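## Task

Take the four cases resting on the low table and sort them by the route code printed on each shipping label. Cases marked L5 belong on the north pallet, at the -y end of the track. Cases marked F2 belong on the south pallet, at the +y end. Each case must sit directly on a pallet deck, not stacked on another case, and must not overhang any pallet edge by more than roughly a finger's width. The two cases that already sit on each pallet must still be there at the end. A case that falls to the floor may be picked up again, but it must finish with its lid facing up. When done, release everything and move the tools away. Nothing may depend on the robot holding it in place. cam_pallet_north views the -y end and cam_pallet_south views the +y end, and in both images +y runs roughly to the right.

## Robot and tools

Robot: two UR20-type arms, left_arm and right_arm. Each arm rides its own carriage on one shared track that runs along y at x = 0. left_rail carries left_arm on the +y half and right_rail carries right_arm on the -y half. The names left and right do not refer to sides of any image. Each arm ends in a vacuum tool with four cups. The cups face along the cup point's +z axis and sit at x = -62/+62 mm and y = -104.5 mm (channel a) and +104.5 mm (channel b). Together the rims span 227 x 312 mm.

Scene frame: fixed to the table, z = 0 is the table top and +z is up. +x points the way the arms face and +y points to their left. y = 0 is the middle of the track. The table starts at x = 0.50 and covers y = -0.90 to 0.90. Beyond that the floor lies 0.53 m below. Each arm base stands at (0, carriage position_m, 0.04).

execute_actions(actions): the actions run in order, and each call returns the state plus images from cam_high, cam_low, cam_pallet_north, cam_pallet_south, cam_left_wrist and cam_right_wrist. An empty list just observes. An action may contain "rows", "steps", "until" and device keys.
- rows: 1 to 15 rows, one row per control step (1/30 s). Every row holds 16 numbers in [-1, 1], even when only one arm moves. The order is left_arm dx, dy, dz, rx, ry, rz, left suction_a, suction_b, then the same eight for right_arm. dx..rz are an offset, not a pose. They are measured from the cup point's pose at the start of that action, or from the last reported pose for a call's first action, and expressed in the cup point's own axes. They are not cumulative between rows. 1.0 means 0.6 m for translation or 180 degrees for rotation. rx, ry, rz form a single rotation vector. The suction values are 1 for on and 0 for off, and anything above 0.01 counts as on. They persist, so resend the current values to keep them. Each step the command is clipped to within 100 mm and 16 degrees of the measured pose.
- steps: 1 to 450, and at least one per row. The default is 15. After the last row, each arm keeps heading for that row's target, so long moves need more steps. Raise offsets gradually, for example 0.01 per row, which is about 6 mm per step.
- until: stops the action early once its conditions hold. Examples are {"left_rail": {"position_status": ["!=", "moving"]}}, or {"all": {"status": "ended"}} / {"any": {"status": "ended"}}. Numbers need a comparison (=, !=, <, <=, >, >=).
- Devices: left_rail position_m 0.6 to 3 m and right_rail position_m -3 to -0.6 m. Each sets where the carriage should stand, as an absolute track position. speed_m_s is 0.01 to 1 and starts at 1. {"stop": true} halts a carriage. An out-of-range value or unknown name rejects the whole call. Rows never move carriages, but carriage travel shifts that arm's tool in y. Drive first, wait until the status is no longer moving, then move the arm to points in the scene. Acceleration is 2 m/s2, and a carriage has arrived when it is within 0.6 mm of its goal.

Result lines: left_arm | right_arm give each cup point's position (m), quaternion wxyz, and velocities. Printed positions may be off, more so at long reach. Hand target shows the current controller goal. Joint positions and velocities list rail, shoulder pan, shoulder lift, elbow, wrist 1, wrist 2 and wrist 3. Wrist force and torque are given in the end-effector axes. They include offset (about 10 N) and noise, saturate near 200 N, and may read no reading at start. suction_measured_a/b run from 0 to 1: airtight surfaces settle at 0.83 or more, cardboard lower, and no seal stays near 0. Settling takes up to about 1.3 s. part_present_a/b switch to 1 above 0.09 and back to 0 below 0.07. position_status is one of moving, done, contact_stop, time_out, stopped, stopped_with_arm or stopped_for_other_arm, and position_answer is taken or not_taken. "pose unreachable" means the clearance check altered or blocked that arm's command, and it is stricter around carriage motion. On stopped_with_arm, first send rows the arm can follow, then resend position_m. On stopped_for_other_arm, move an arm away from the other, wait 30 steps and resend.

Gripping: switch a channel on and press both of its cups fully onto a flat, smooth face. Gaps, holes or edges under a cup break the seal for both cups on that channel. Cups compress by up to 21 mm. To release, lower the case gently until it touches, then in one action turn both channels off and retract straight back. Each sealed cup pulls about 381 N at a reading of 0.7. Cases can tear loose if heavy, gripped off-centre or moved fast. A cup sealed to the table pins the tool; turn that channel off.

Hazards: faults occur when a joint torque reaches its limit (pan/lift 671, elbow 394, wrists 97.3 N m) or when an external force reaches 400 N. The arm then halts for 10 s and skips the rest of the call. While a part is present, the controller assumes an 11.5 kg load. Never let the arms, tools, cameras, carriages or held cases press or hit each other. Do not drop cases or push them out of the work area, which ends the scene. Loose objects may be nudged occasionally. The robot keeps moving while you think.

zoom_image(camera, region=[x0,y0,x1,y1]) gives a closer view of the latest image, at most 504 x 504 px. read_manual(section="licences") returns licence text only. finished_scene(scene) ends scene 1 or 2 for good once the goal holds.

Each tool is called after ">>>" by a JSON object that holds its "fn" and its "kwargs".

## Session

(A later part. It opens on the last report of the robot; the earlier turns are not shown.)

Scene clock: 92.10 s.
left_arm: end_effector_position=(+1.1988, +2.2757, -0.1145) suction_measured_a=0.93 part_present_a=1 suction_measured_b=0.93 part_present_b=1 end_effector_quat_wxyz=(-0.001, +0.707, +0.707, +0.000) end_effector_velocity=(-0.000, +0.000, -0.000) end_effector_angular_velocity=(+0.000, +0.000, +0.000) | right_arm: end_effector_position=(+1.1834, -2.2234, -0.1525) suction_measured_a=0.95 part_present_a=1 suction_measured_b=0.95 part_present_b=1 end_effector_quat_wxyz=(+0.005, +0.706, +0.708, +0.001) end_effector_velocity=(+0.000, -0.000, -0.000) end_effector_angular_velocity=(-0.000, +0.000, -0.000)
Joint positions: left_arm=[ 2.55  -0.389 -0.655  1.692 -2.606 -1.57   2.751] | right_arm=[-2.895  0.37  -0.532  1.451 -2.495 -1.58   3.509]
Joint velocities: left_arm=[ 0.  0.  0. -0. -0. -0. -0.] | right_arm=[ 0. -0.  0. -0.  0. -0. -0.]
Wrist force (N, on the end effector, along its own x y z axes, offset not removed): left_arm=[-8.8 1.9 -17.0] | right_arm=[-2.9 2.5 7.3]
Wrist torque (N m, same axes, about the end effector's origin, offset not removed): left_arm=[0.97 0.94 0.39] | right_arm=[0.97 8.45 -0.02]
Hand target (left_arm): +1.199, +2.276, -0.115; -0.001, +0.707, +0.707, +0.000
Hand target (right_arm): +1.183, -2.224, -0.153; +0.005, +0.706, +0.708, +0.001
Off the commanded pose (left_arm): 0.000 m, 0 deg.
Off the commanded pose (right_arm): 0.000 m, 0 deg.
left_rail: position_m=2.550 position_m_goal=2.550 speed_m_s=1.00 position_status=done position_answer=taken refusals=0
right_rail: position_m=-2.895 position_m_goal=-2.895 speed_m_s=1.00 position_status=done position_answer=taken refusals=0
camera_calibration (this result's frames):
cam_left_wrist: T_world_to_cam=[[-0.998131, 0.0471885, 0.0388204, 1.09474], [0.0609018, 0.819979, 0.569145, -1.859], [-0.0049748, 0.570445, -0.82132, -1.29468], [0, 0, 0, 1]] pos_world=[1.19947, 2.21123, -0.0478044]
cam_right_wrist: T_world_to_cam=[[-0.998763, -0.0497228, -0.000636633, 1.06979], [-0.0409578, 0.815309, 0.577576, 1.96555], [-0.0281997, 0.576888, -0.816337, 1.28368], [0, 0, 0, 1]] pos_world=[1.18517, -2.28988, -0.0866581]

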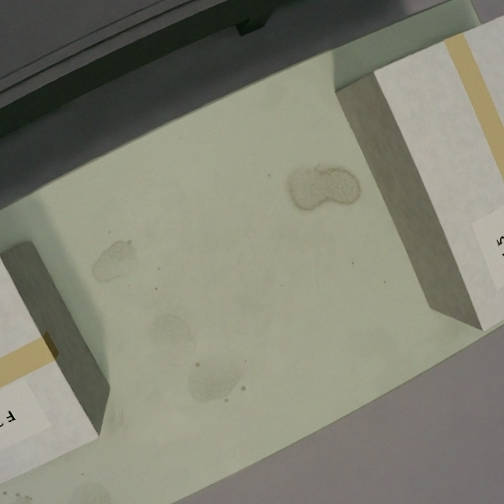

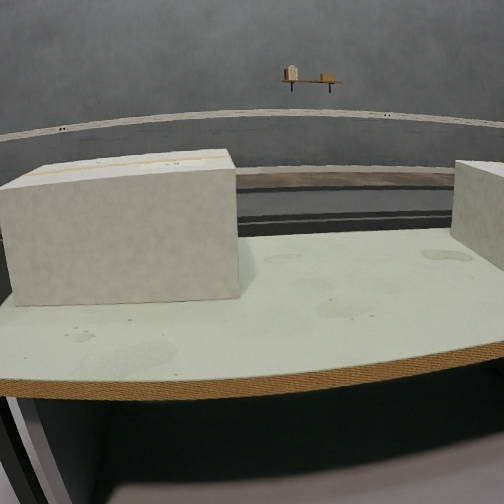

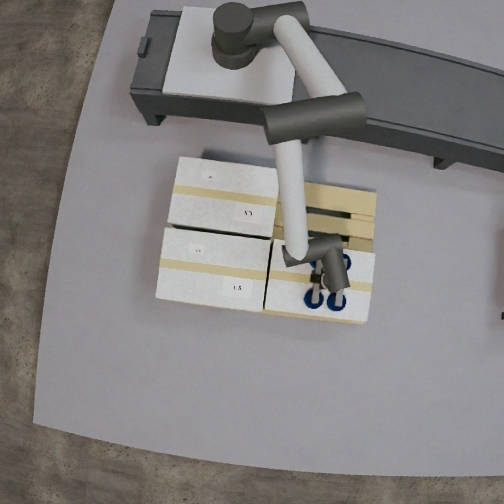

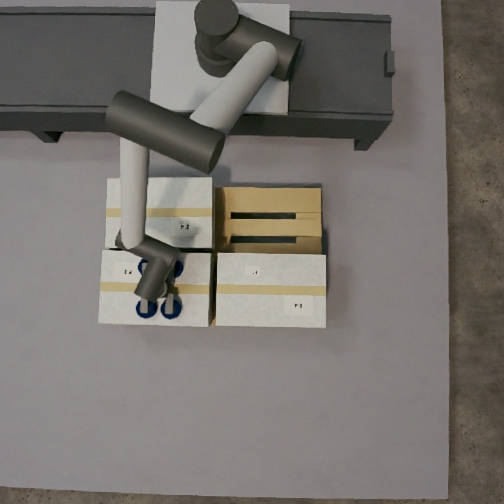

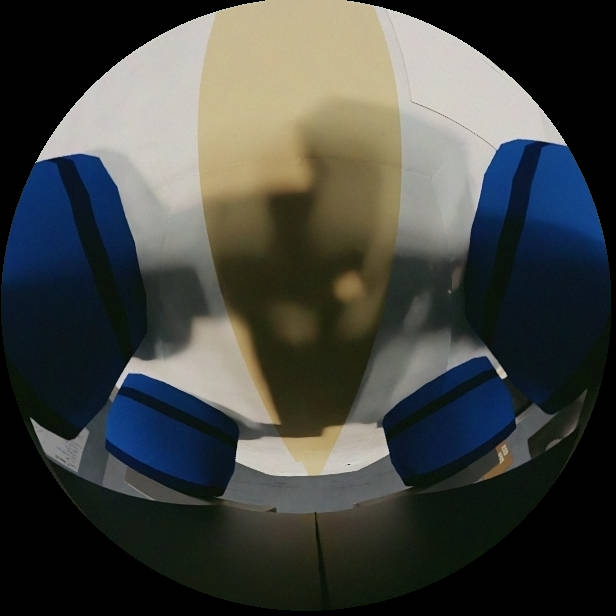

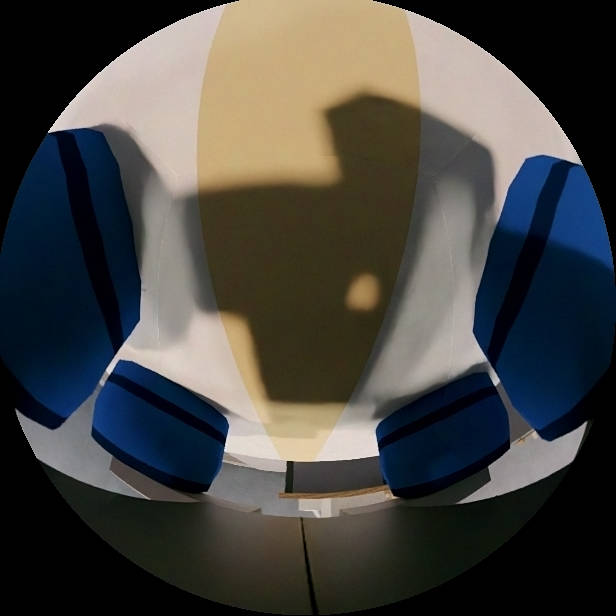

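>>> {"fn": "execute_actions", "kwargs": {"actions": [{"rows":[[0.02,0.01,0.04,0,0,0,1,1,0,0,0.015,0,0,0,1,1],[0.02,0.01,0.08,0,0,0,1,1,0,0,0.015,0,0,0,1,1]],"steps":30}]}}

Scene clock: 107.47 s.
left_arm: end_effector_position=(+1.2060, +2.2868, -0.1577) suction_measured_a=0.93 part_present_a=1 suction_measured_b=0.93 part_present_b=1 end_effector_quat_wxyz=(+0.001, +0.707, +0.707, +0.001) end_effector_velocity=(+0.000, +0.000, +0.000) end_effector_angular_velocity=(+0.000, -0.000, +0.000) | right_arm: end_effector_position=(+1.1848, -2.2224, -0.1551) suction_measured_a=0.95 part_present_a=1 suction_measured_b=0.95 part_present_b=1 end_effector_quat_wxyz=(+0.004, +0.706, +0.708, +0.003) end_effector_velocity=(+0.000, +0.000, +0.000) end_effector_angular_velocity=(+0.000, -0.000, +0.000)
Joint positions: left_arm=[ 2.55  -0.379 -0.608  1.677 -2.641 -1.57   2.762] | right_arm=[-2.895  0.369 -0.529  1.448 -2.498 -1.575  3.507]
Joint velocities: left_arm=[ 0. -0. -0.  0. -0.  0. -0.] | right_arm=[ 0.  0. -0.  0. -0. -0. -0.]
Wrist force (N, on the end effector, along its own x y z axes, offset not removed): left_arm=[-12.4 -3.8 -50.0] | right_arm=[-23.0 -13.2 -35.5]
Wrist torque (N m, same axes, about the end effector's origin, offset not removed): left_arm=[8.27 5.60 -0.90] | right_arm=[9.76 14.59 -5.00]
Hand target (left_arm): +1.206, +2.287, -0.158; +0.000, +0.707, +0.707, +0.001
Hand target (right_arm): +1.185, -2.222, -0.155; +0.004, +0.706, +0.708, +0.002
Off the commanded pose (left_arm): 0.005 m, 0 deg.
Off the commanded pose (right_arm): 0.007 m, 0 deg.
FORCE FAULT: contact force on the left arm reached its limit, and that arm stopped for 10 seconds. FORCE FAULT: contact force on the right arm reached its limit, and that arm stopped for 10 seconds. On each arm, the contact can be on any part of the arm, not only on its tool. Those arms' remaining commands of this call were not run. Those arms hold still and accept commands again. Move each arm away from its contact; if what an arm grips holds it there, let go first. An arm that pushes or pulls that hard again can be faulted again.
left_rail: position_m=2.550 position_m_goal=2.550 speed_m_s=1.00 position_status=done position_answer=taken refusals=0
right_rail: position_m=-2.895 position_m_goal=-2.895 speed_m_s=1.00 position_status=done position_answer=taken refusals=0
camera_calibration (this result's frames):
cam_left_wrist: T_world_to_cam=[[-0.998242, 0.0472879, 0.0357223, 1.10244], [0.0592134, 0.820743, 0.568221, -1.84374], [-0.00244884, 0.569337, -0.8221, -1.33706], [0, 0, 0, 1]] pos_world=[1.2064, 2.22234, -0.0909314]
cam_right_wrist: T_world_to_cam=[[-0.998686, -0.0512307, -0.00151132, 1.06764], [-0.0425638, 0.812586, 0.581285, 1.96268], [-0.0285515, 0.580585, -0.813699, 1.29008], [0, 0, 0, 1]] pos_world=[1.18661, -2.28915, -0.0895205]

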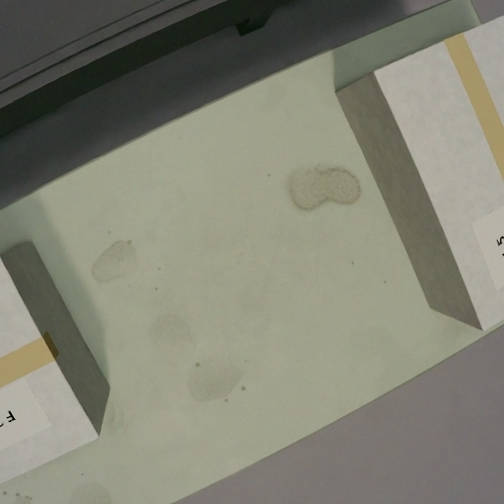

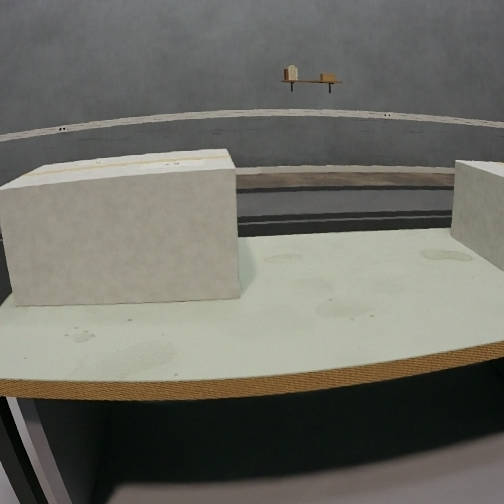

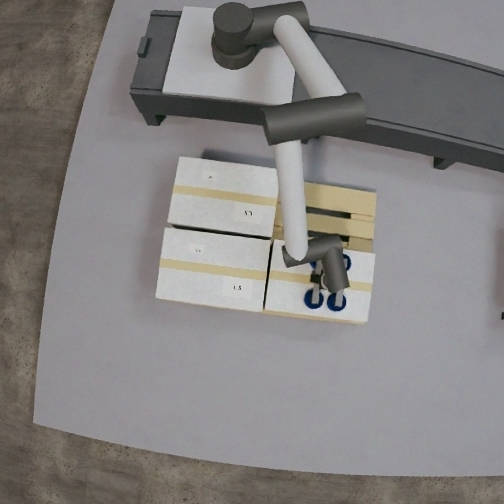

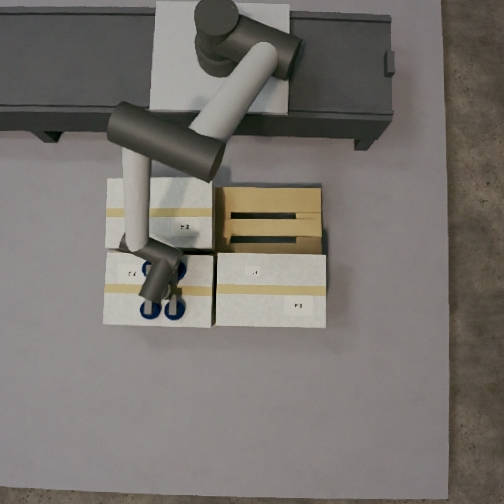

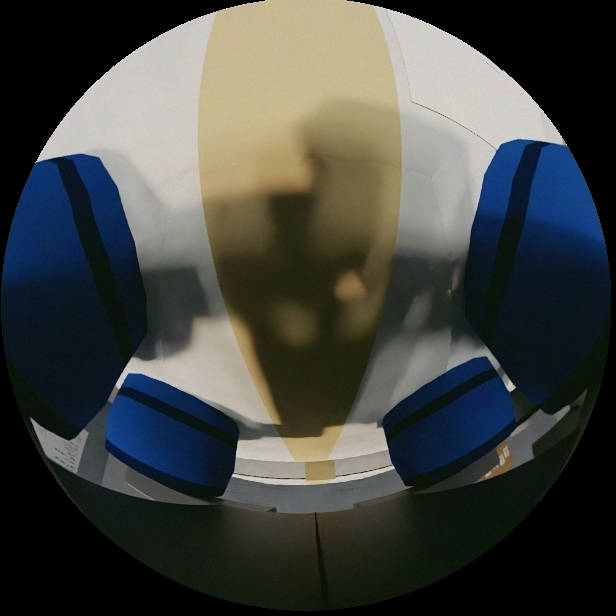

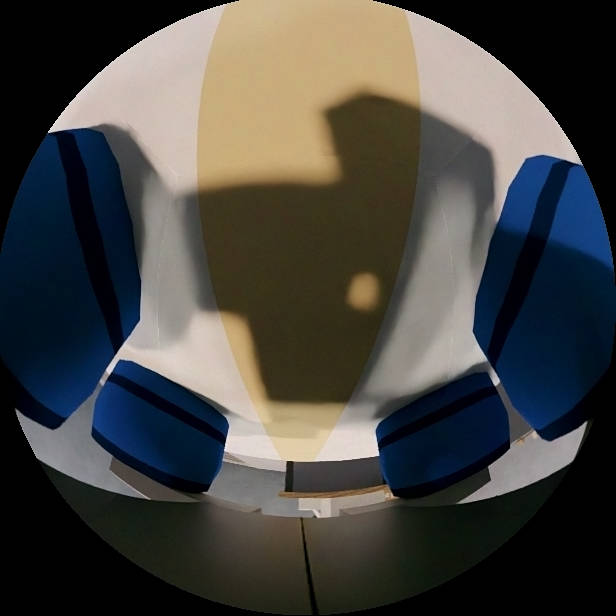

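>>> {"fn": "execute_actions", "kwargs": {"actions": [{"rows":[[0,0,-1,0,0,0,0,0,0,0,-1,0,0,0,0,0]],"steps":60},{"right_rail":{"position_m":-0.6},"rows":[[0,0,0,0,0,0,0,0,0,0,0,0,0,-0.5,0,0]],"steps":200,"until":{"all":{"status":"ended"}}},{"rows":[[0,0,0,0,0,0,0,0,0.533,0.967,0.1,0,0,0,0,0]],"steps":70}]}}

Scene clock: 120.33 s.
left_arm: end_effector_position=(+1.2045, +2.2874, +0.4428) suction_measured_a=0.01 part_present_a=0 suction_measured_b=0.01 part_present_b=0 end_effector_quat_wxyz=(+0.001, +0.707, +0.707, +0.001) end_effector_velocity=(-0.000, +0.000, +0.000) end_effector_angular_velocity=(-0.000, -0.000, -0.000) | right_arm: end_effector_position=(+0.8596, +0.6527, +0.3830) suction_measured_a=0.00 part_present_a=0 suction_measured_b=0.00 part_present_b=0 end_effector_quat_wxyz=(+0.004, -0.002, +1.000, +0.000) end_effector_velocity=(-0.000, +0.000, -0.000) end_effector_angular_velocity=(-0.000, +0.000, +0.000)
Joint positions: left_arm=[ 2.55  -0.379 -1.092  1.532 -2.013 -1.57   2.762] | right_arm=[-0.6    0.838 -0.734  0.989 -1.831 -1.577  2.405]
Joint velocities: left_arm=[ 0. -0. -0.  0. -0.  0.  0.] | right_arm=[ 0.  0.  0. -0.  0. -0.  0.]
Wrist force (N, on the end effector, along its own x y z axes, offset not removed): left_arm=[-8.5 3.4 0.9] | right_arm=[-5.2 -0.5 -0.3]
Wrist torque (N m, same axes, about the end effector's origin, offset not removed): left_arm=[0.51 1.31 0.31] | right_arm=[0.35 1.37 -0.25]
Hand target (left_arm): +1.205, +2.287, +0.443; +0.001, +0.707, +0.707, +0.001
Hand target (right_arm): +0.860, +0.653, +0.383; +0.004, -0.002, +1.000, +0.000
Off the commanded pose (left_arm): 0.000 m, 0 deg.
Off the commanded pose (right_arm): 0.002 m, 0 deg.
left_rail: position_m=2.550 position_m_goal=2.550 speed_m_s=1.00 position_status=done position_answer=taken refusals=0
right_rail: position_m=-0.600 position_m_goal=-0.600 speed_m_s=1.00 position_status=done position_answer=taken refusals=0
camera_calibration (this result's frames):
cam_left_wrist: T_world_to_cam=[[-0.998242, 0.047287, 0.0357359, 1.07954], [0.0592205, 0.820736, 0.56823, -2.18536], [-0.00245982, 0.569347, -0.822093, -0.843766], [0, 0, 0, 1]] pos_world=[1.20498, 2.22295, 0.509552]
cam_right_wrist: T_world_to_cam=[[0.0511641, -0.998662, 0.00755351, 0.603514], [-0.816735, -0.0374884, 0.575794, 0.522172], [-0.57474, -0.0356292, -0.81756, 0.922527], [0, 0, 0, 1]] pos_world=[0.925811, 0.65515, 0.448999]

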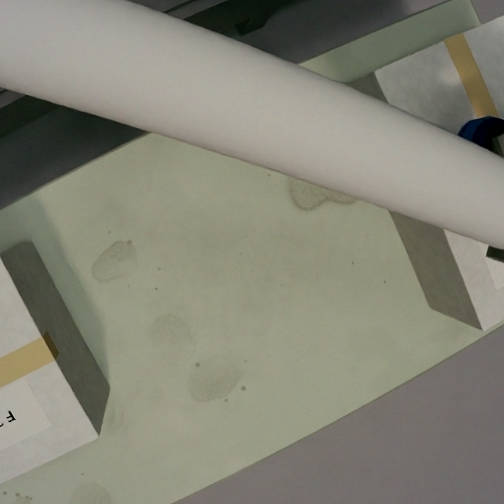

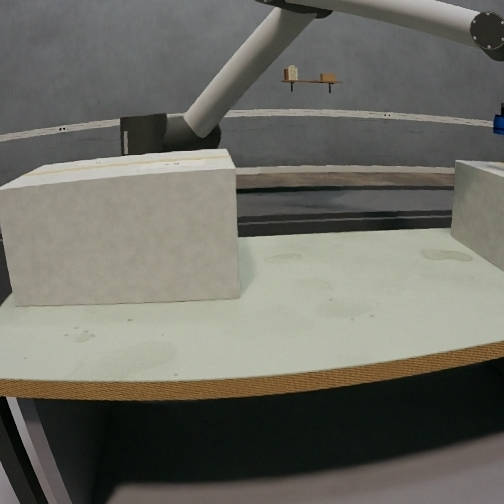

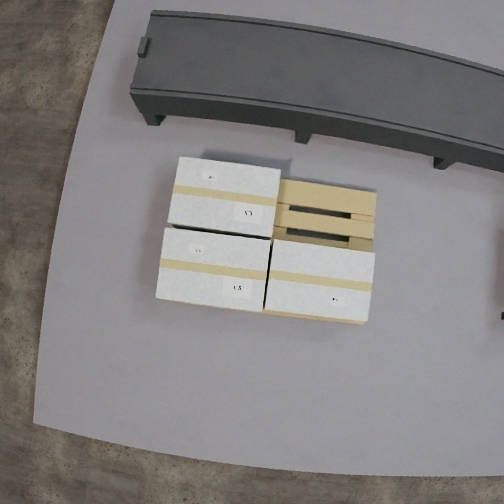

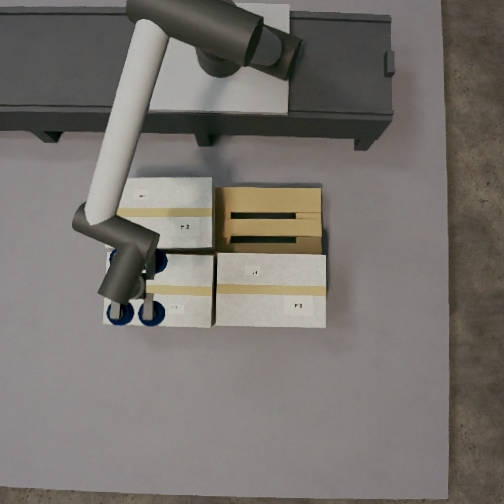

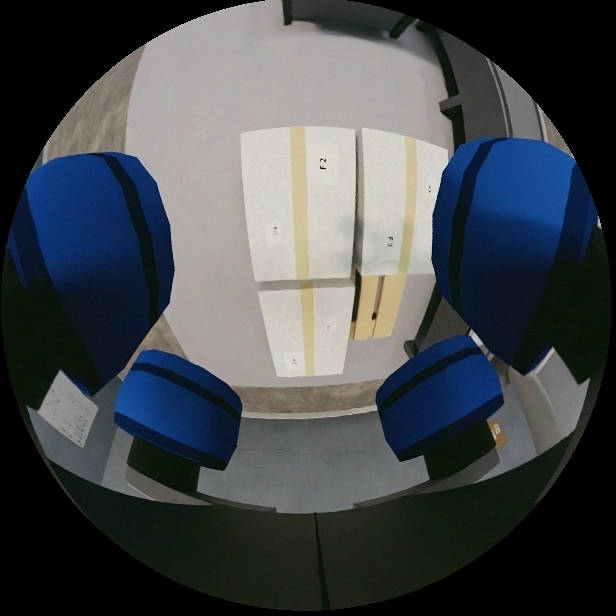

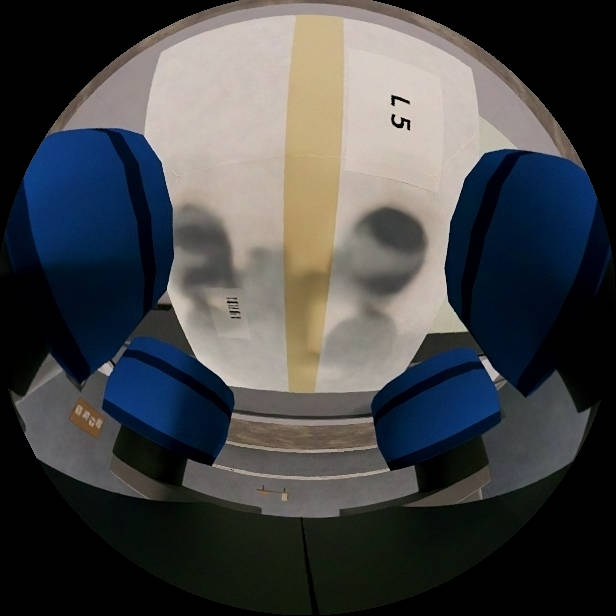

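Centred. D slightly taller; descend to 0.275.

>>> {"fn": "execute_actions", "kwargs": {"actions": [{"rows":[[0,0,0,0,0,0,0,0,0,0,0.18,0,0,0,1,1]],"steps":50}]}}

Scene clock: 124.47 s.
left_arm: end_effector_position=(+1.2045, +2.2874, +0.4428) suction_measured_a=0.01 part_present_a=0 suction_measured_b=0.01 part_present_b=0 end_effector_quat_wxyz=(+0.001, +0.707, +0.707, +0.001) end_effector_velocity=(+0.000, -0.000, -0.000) end_effector_angular_velocity=(+0.000, +0.000, +0.000) | right_arm: end_effector_position=(+0.8602, +0.6527, +0.2749) suction_measured_a=0.00 part_present_a=0 suction_measured_b=0.00 part_present_b=0 end_effector_quat_wxyz=(+0.004, -0.002, +1.000, +0.000) end_effector_velocity=(+0.000, -0.000, -0.000) end_effector_angular_velocity=(-0.000, +0.000, -0.000)
Joint positions: left_arm=[ 2.55  -0.379 -1.092  1.532 -2.013 -1.57   2.762] | right_arm=[-0.6    0.838 -0.689  1.056 -1.944 -1.577  2.405]
Joint velocities: left_arm=[ 0.  0.  0. -0.  0. -0.  0.] | right_arm=[ 0. -0.  0.  0. -0.  0. -0.]
Wrist force (N, on the end effector, along its own x y z axes, offset not removed): left_arm=[-10.4 3.0 0.4] | right_arm=[-8.0 0.3 -1.0]
Wrist torque (N m, same axes, about the end effector's origin, offset not removed): left_arm=[0.52 1.60 0.31] | right_arm=[0.46 1.85 -0.13]
Hand target (left_arm): +1.205, +2.287, +0.443; +0.001, +0.707, +0.707, +0.001
Hand target (right_arm): +0.860, +0.653, +0.275; +0.004, -0.002, +1.000, +0.000
Off the commanded pose (left_arm): 0.000 m, 0 deg.
Off the commanded pose (right_arm): 0.000 m, 0 deg.
left_rail: position_m=2.550 position_m_goal=2.550 speed_m_s=1.00 position_status=done position_answer=taken refusals=0
right_rail: position_m=-0.600 position_m_goal=-0.600 speed_m_s=1.00 position_status=done position_answer=taken refusals=0
camera_calibration (this result's frames):
cam_left_wrist: T_world_to_cam=[[-0.998242, 0.047287, 0.0357358, 1.07954], [0.0592204, 0.820736, 0.56823, -2.18536], [-0.00245974, 0.569347, -0.822093, -0.843766], [0, 0, 0, 1]] pos_world=[1.20498, 2.22295, 0.509552]
cam_right_wrist: T_world_to_cam=[[0.0511643, -0.998662, 0.00755323, 0.604303], [-0.816736, -0.0374888, 0.575792, 0.584936], [-0.574739, -0.035629, -0.817561, 0.834599], [0, 0, 0, 1]] pos_world=[0.926497, 0.655159, 0.34097]

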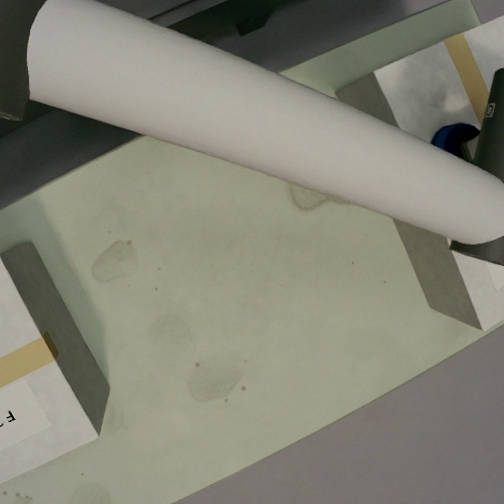

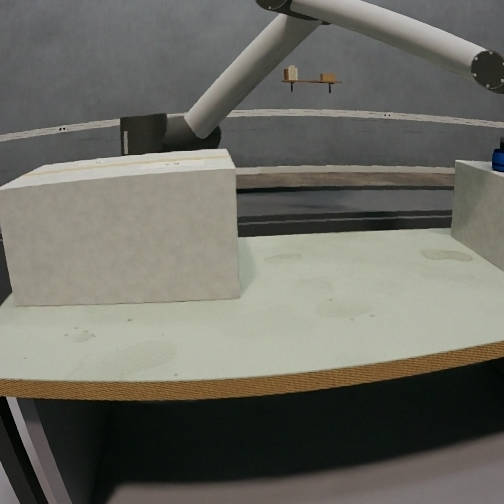

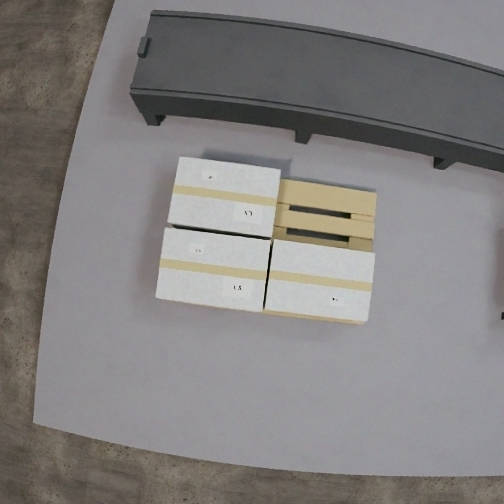

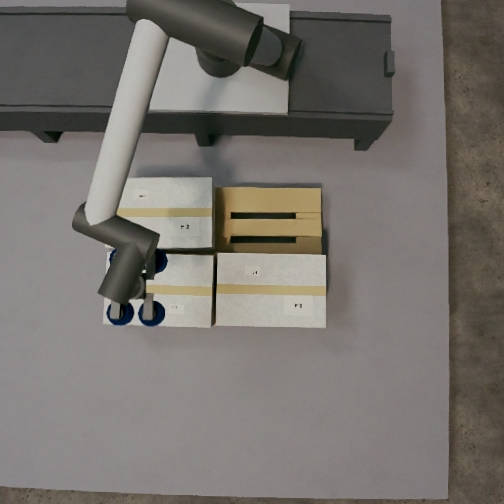

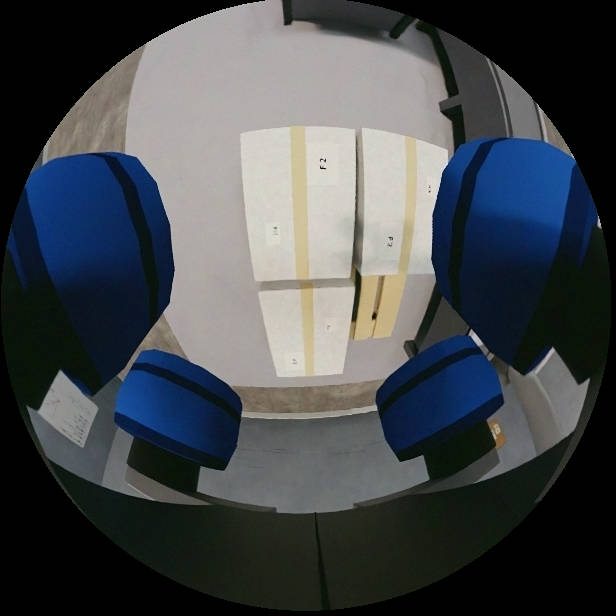

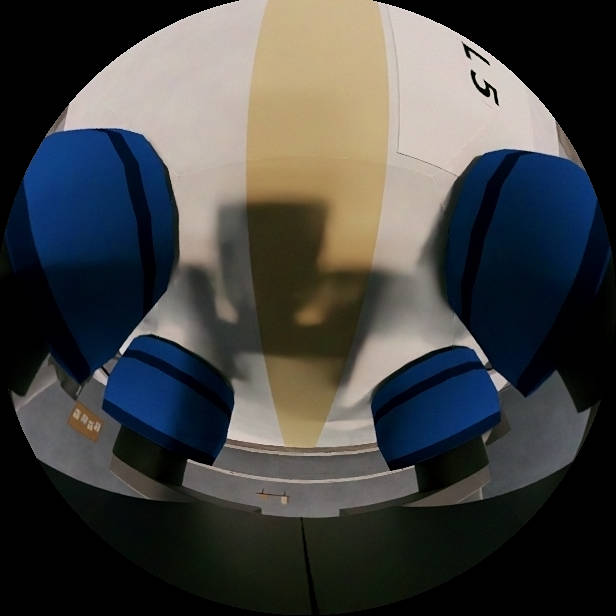

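>>> {"fn": "execute_actions", "kwargs": {"actions": [{"rows":[[0,0,0,0,0,0,0,0,0,0,0.025,0,0,0,1,1]],"steps":45}]}}

Scene clock: 130.10 s.
left_arm: end_effector_position=(+1.2045, +2.2874, +0.4428) suction_measured_a=0.01 part_present_a=0 suction_measured_b=0.01 part_present_b=0 end_effector_quat_wxyz=(+0.001, +0.707, +0.707, +0.001) end_effector_velocity=(+0.000, +0.000, +0.000) end_effector_angular_velocity=(+0.000, -0.000, +0.000) | right_arm: end_effector_position=(+0.8604, +0.6528, +0.2599) suction_measured_a=0.95 part_present_a=1 suction_measured_b=0.95 part_present_b=1 end_effector_quat_wxyz=(+0.004, -0.002, +1.000, +0.000) end_effector_velocity=(-0.000, +0.000, -0.000) end_effector_angular_velocity=(-0.000, -0.000, +0.000)
Joint positions: left_arm=[ 2.55  -0.379 -1.092  1.532 -2.013 -1.57   2.762] | right_arm=[-0.6    0.838 -0.681  1.064 -1.959 -1.577  2.405]
Joint velocities: left_arm=[ 0.  0. -0.  0. -0.  0. -0.] | right_arm=[ 0.  0.  0. -0. -0. -0.  0.]
Wrist force (N, on the end effector, along its own x y z axes, offset not removed): left_arm=[-6.9 3.4 -2.2] | right_arm=[-3.7 1.1 9.0]
Wrist torque (N m, same axes, about the end effector's origin, offset not removed): left_arm=[0.62 1.09 0.31] | right_arm=[-0.19 -3.07 -0.16]
Hand target (left_arm): +1.205, +2.287, +0.443; +0.001, +0.707, +0.707, +0.001
Hand target (right_arm): +0.860, +0.653, +0.260; +0.004, -0.002, +1.000, +0.000
Off the commanded pose (left_arm): 0.000 m, 0 deg.
Off the commanded pose (right_arm): 0.000 m, 0 deg.
left_rail: position_m=2.550 position_m_goal=2.550 speed_m_s=1.00 position_status=done position_answer=taken refusals=0
right_rail: position_m=-0.600 position_m_goal=-0.600 speed_m_s=1.00 position_status=done position_answer=taken refusals=0
camera_calibration (this result's frames):
cam_left_wrist: T_world_to_cam=[[-0.998242, 0.0472869, 0.0357358, 1.07954], [0.0592203, 0.820736, 0.56823, -2.18536], [-0.00245982, 0.569347, -0.822093, -0.843766], [0, 0, 0, 1]] pos_world=[1.20498, 2.22295, 0.509552]
cam_right_wrist: T_world_to_cam=[[0.0511487, -0.998663, 0.00754678, 0.604447], [-0.816733, -0.0374795, 0.575798, 0.593659], [-0.574745, -0.035615, -0.817557, 0.822394], [0, 0, 0, 1]] pos_world=[0.926611, 0.655178, 0.325964]

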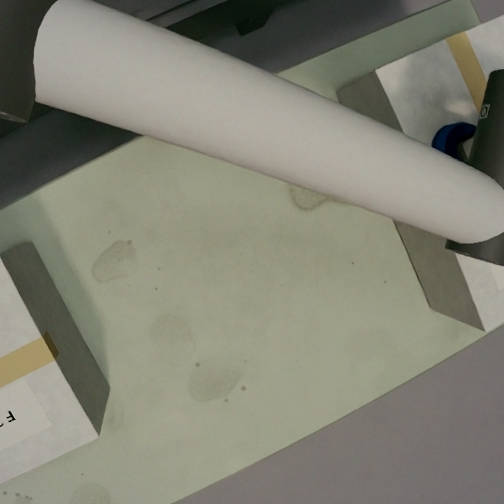

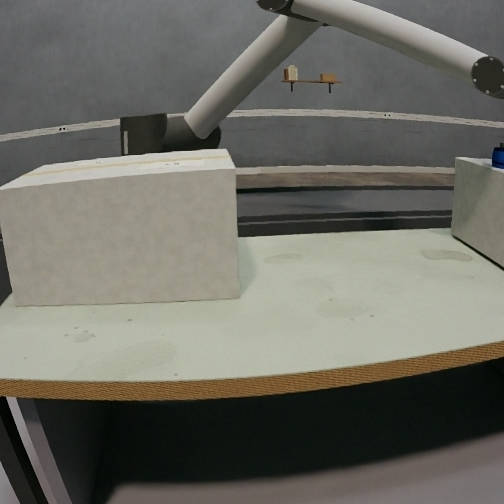

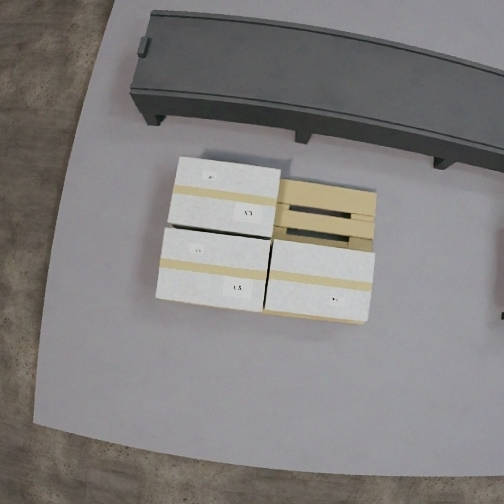

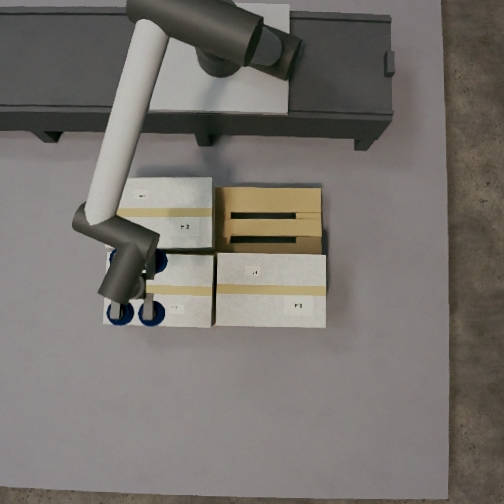

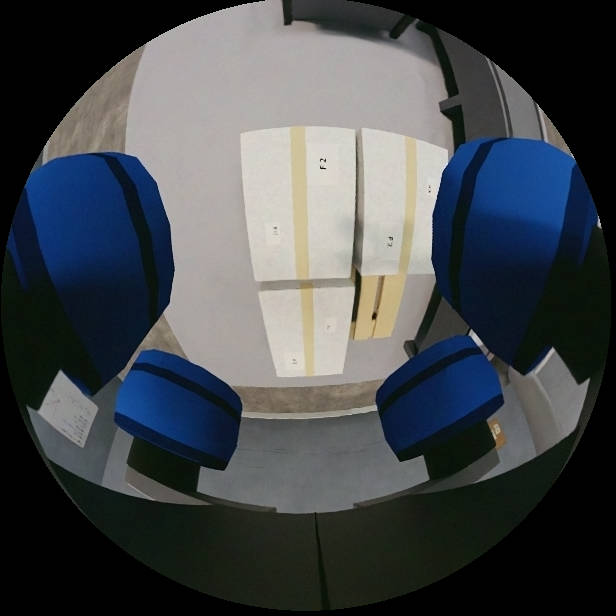

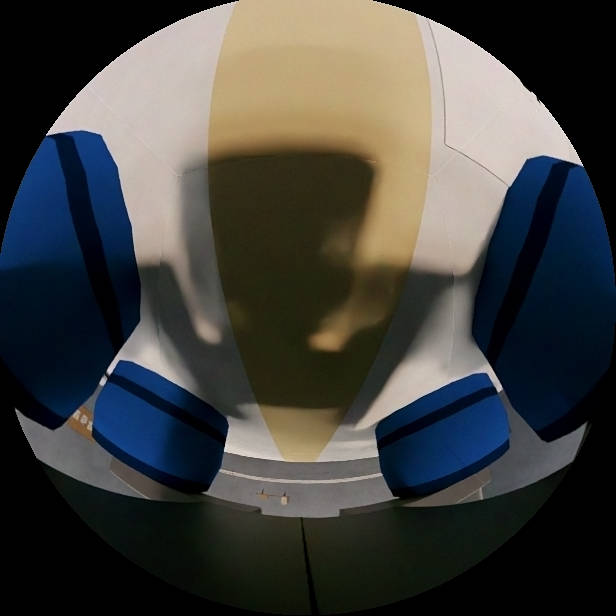

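>>> {"fn": "execute_actions", "kwargs": {"actions": [{"rows":[[0,0,0,0,0,0,0,0,0,0,-0.05,0,0,0,1,1],[0,0,0,0,0,0,0,0,0,0,-0.67,0,0,0,1,1]],"steps":50},{"rows":[[0,0,0,0,0,0,0,0,0,-1,0,0,0,0.5,1,1]],"steps":65},{"right_rail":{"position_m":-2.885},"steps":30},{"left_rail":{"position_m":0.6},"steps":200,"until":{"all":{"status":"ended"}}},{"rows":[[-0.8,-0.7,0,0,0,0,0,0,0,-0.117,0.77,0,0,0,1,1]],"steps":70},{"rows":[[-0.78,0,0,0,0,0,0,0,0,0,0,0,0,0,1,1]],"steps":60}]}}

Scene clock: 153.50 s.
left_arm: end_effector_position=(+0.7854, -0.6114, +0.4425) suction_measured_a=0.01 part_present_a=0 suction_measured_b=0.01 part_present_b=0 end_effector_quat_wxyz=(+0.001, +0.707, +0.707, +0.001) end_effector_velocity=(-0.000, -0.000, -0.000) end_effector_angular_velocity=(+0.000, +0.000, -0.000) | right_arm: end_effector_position=(+0.7926, -2.2328, +0.1996) suction_measured_a=0.95 part_present_a=1 suction_measured_b=0.95 part_present_b=1 end_effector_quat_wxyz=(+0.004, +0.706, +0.708, +0.003) end_effector_velocity=(+0.000, -0.000, -0.000) end_effector_angular_velocity=(-0.000, +0.000, +0.000)
Joint positions: left_arm=[ 0.6   -1.136 -0.852  1.122 -1.841 -1.568  2.005] | right_arm=[-2.885  0.493 -1.112  1.993 -2.46  -1.576  3.631]
Joint velocities: left_arm=[ 0. -0.  0. -0.  0. -0. -0.] | right_arm=[ 0. -0.  0. -0.  0. -0. -0.]
Wrist force (N, on the end effector, along its own x y z axes, offset not removed): left_arm=[-10.5 0.6 -2.2] | right_arm=[-0.5 -1.4 18.2]
Wrist torque (N m, same axes, about the end effector's origin, offset not removed): left_arm=[0.18 1.58 0.32] | right_arm=[-0.26 -3.53 -0.30]
Hand target (left_arm): +0.785, -0.612, +0.442; +0.001, +0.707, +0.707, +0.001
Hand target (right_arm): +0.793, -2.233, +0.200; +0.004, +0.706, +0.708, +0.003
Off the commanded pose (left_arm): 0.000 m, 0 deg.
Off the commanded pose (right_arm): 0.000 m, 0 deg.
left_rail: position_m=0.600 position_m_goal=0.600 speed_m_s=1.00 position_status=done position_answer=taken refusals=0
right_rail: position_m=-2.885 position_m_goal=-2.885 speed_m_s=1.00 position_status=done position_answer=taken refusals=0
camera_calibration (this result's frames):
cam_left_wrist: T_world_to_cam=[[-0.998289, 0.0473107, 0.0343664, 0.798889], [0.0584607, 0.820564, 0.568556, 0.219083], [-0.00130111, 0.569593, -0.821926, 0.804517], [0, 0, 0, 1]] pos_world=[0.78576, -0.675815, 0.509237]
cam_right_wrist: T_world_to_cam=[[-0.998686, -0.051223, -0.00148619, 0.676038], [-0.0425285, 0.812294, 0.581696, 1.74749], [-0.028589, 0.580995, -0.813405, 1.5744], [0, 0, 0, 1]] pos_world=[0.794479, -2.29956, 0.265119]

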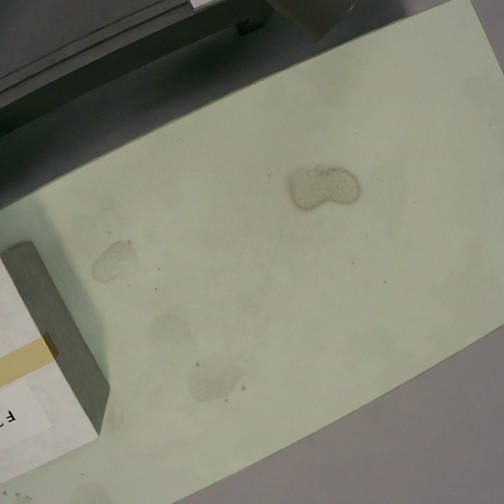

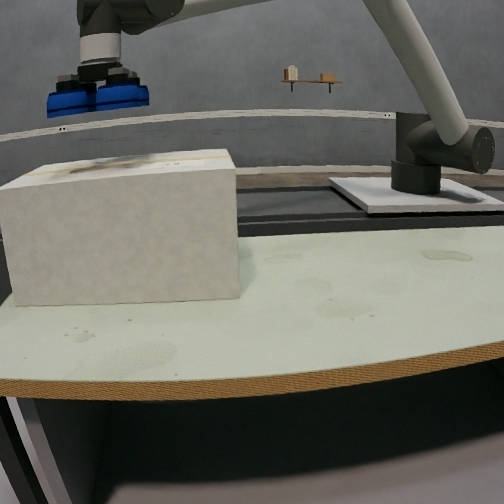

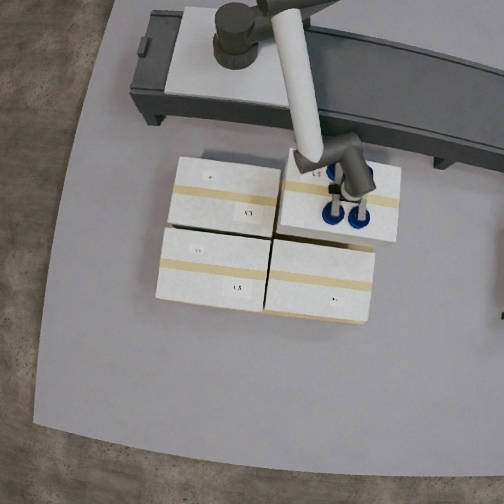

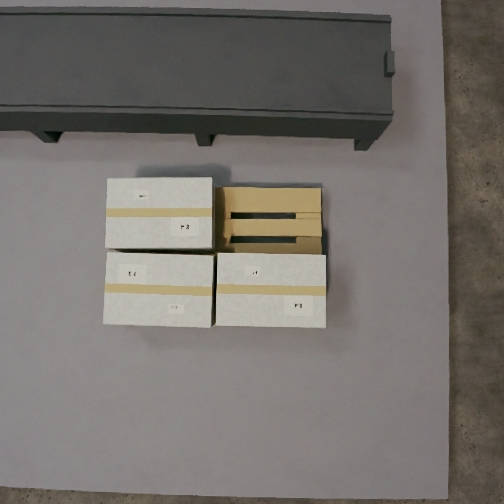

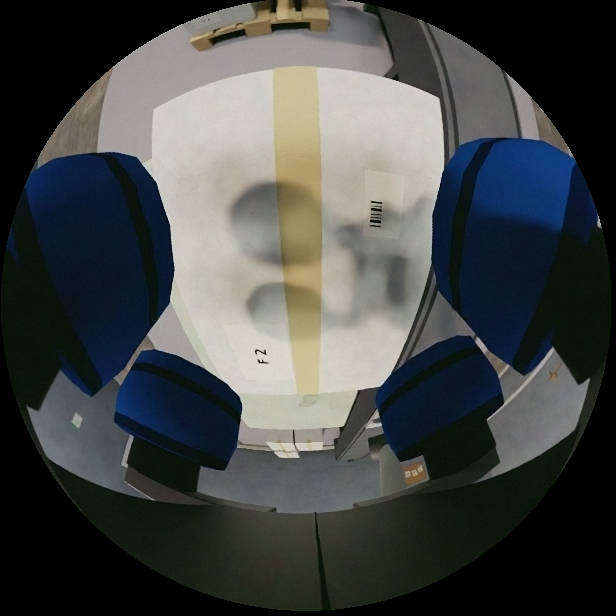

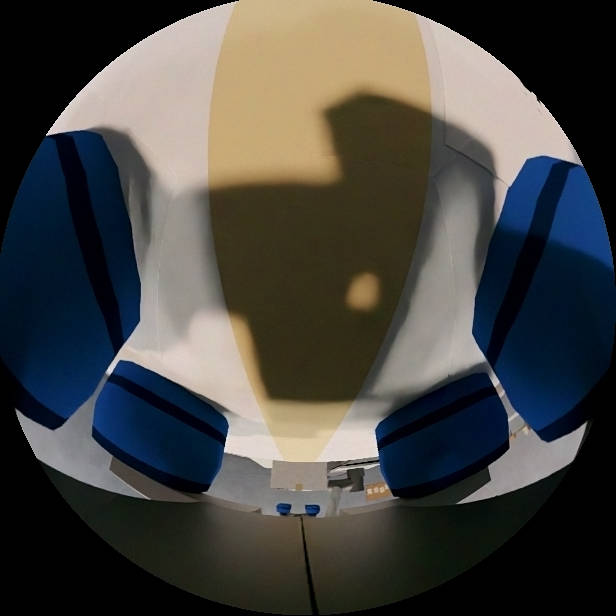

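>>> {"fn": "execute_actions", "kwargs": {"actions": [{"rows":[[0.06,0,0,0,0,0,0,0,0.017,-0.03,0,0,0,0,1,1]],"steps":20},{"rows":[[0,0,0.1,0,0,0,1,1,0,0,0.1,0,0,0,1,1],[0,0,0.187,0,0,0,1,1,0,0,0.5,0,0,0,1,1]],"steps":60}]}}

Scene clock: 161.30 s.
left_arm: end_effector_position=(+0.7857, -0.5759, +0.3302) suction_measured_a=0.01 part_present_a=0 suction_measured_b=0.01 part_present_b=0 end_effector_quat_wxyz=(+0.001, +0.707, +0.707, +0.001) end_effector_velocity=(+0.000, +0.000, -0.000) end_effector_angular_velocity=(+0.000, -0.000, +0.000) | right_arm: end_effector_position=(+0.7766, -2.2228, -0.1009) suction_measured_a=0.95 part_present_a=1 suction_measured_b=0.95 part_present_b=1 end_effector_quat_wxyz=(+0.004, +0.706, +0.708, +0.003) end_effector_velocity=(-0.000, -0.000, -0.000) end_effector_angular_velocity=(-0.000, +0.000, +0.000)
Joint positions: left_arm=[ 0.6   -1.125 -0.839  1.263 -1.995 -1.568  2.016] | right_arm=[-2.885  0.509 -0.775  2.034 -2.837 -1.576  3.648]
Joint velocities: left_arm=[ 0.  0.  0. -0.  0.  0.  0.] | right_arm=[ 0.  0.  0.  0. -0.  0. -0.]
Wrist force (N, on the end effector, along its own x y z axes, offset not removed): left_arm=[-9.1 2.9 -2.2] | right_arm=[-6.8 0.4 10.9]
Wrist torque (N m, same axes, about the end effector's origin, offset not removed): left_arm=[0.46 1.30 0.33] | right_arm=[-0.21 -2.59 -0.03]
Hand target (left_arm): +0.786, -0.576, +0.330; +0.001, +0.707, +0.707, +0.001
Hand target (right_arm): +0.777, -2.223, -0.101; +0.004, +0.706, +0.708, +0.003
Off the commanded pose (left_arm): 0.000 m, 0 deg.
Off the commanded pose (right_arm): 0.001 m, 0 deg.
left_rail: position_m=0.600 position_m_goal=0.600 speed_m_s=1.00 position_status=done position_answer=taken refusals=0
right_rail: position_m=-2.885 position_m_goal=-2.885 speed_m_s=1.00 position_status=done position_answer=taken refusals=0
camera_calibration (this result's frames):
cam_left_wrist: T_world_to_cam=[[-0.998284, 0.0473315, 0.0344906, 0.801289], [0.0585486, 0.820559, 0.568555, 0.253734], [-0.00139103, 0.569598, -0.821922, 0.692079], [0, 0, 0, 1]] pos_world=[0.786021, -0.640337, 0.396936]
cam_right_wrist: T_world_to_cam=[[-0.998686, -0.0512169, -0.00146779, 0.660103], [-0.0425111, 0.812259, 0.581746, 1.9134], [-0.028603, 0.581044, -0.813369, 1.32389], [0, 0, 0, 1]] pos_world=[0.778444, -2.2896, -0.0353319]

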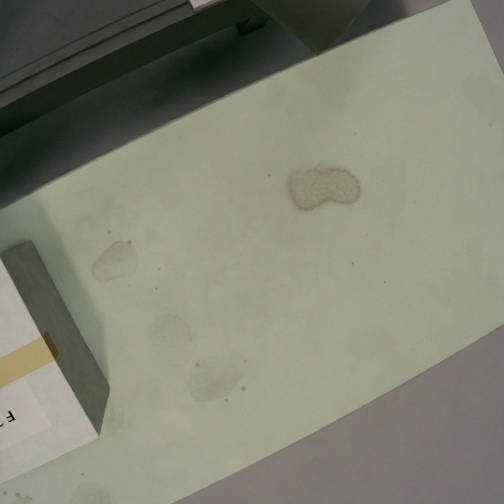

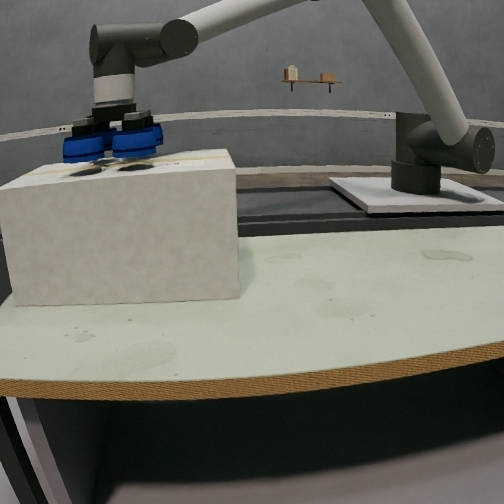

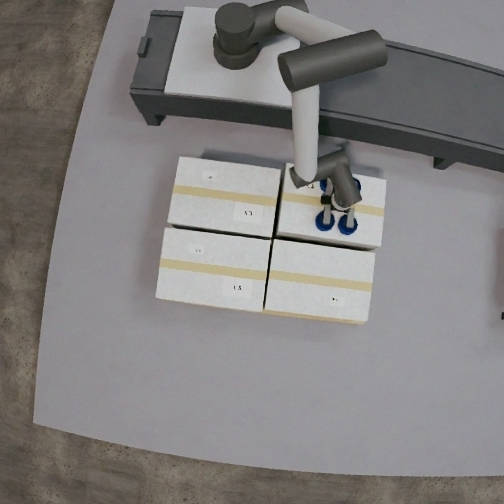

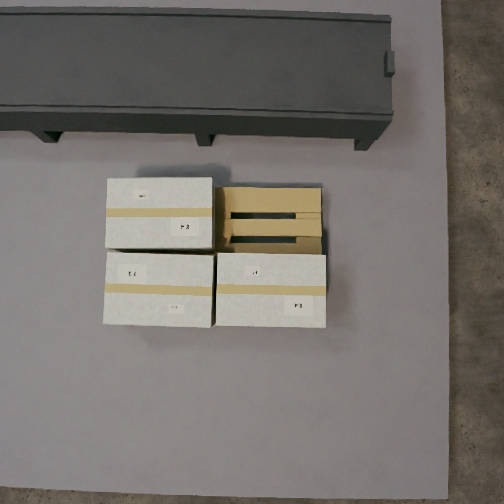

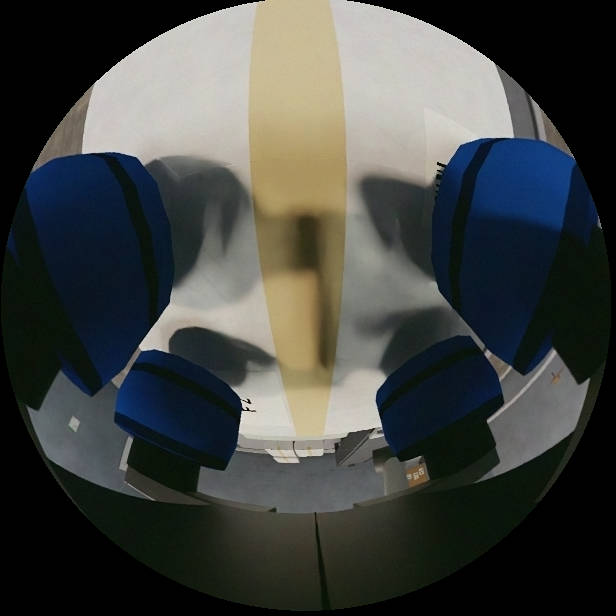

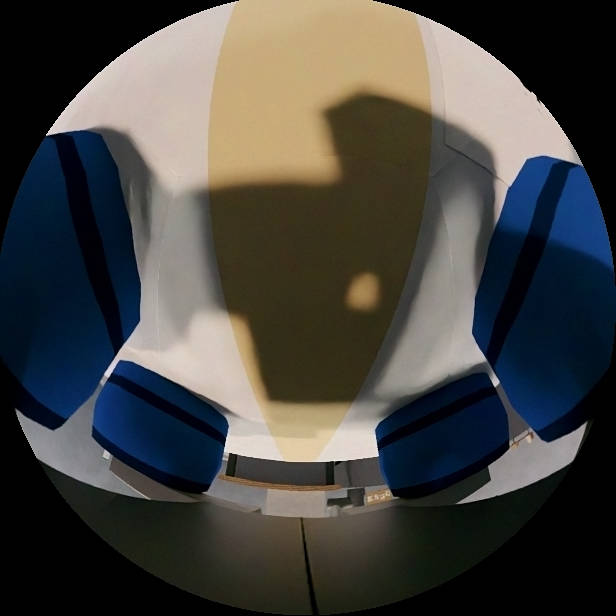

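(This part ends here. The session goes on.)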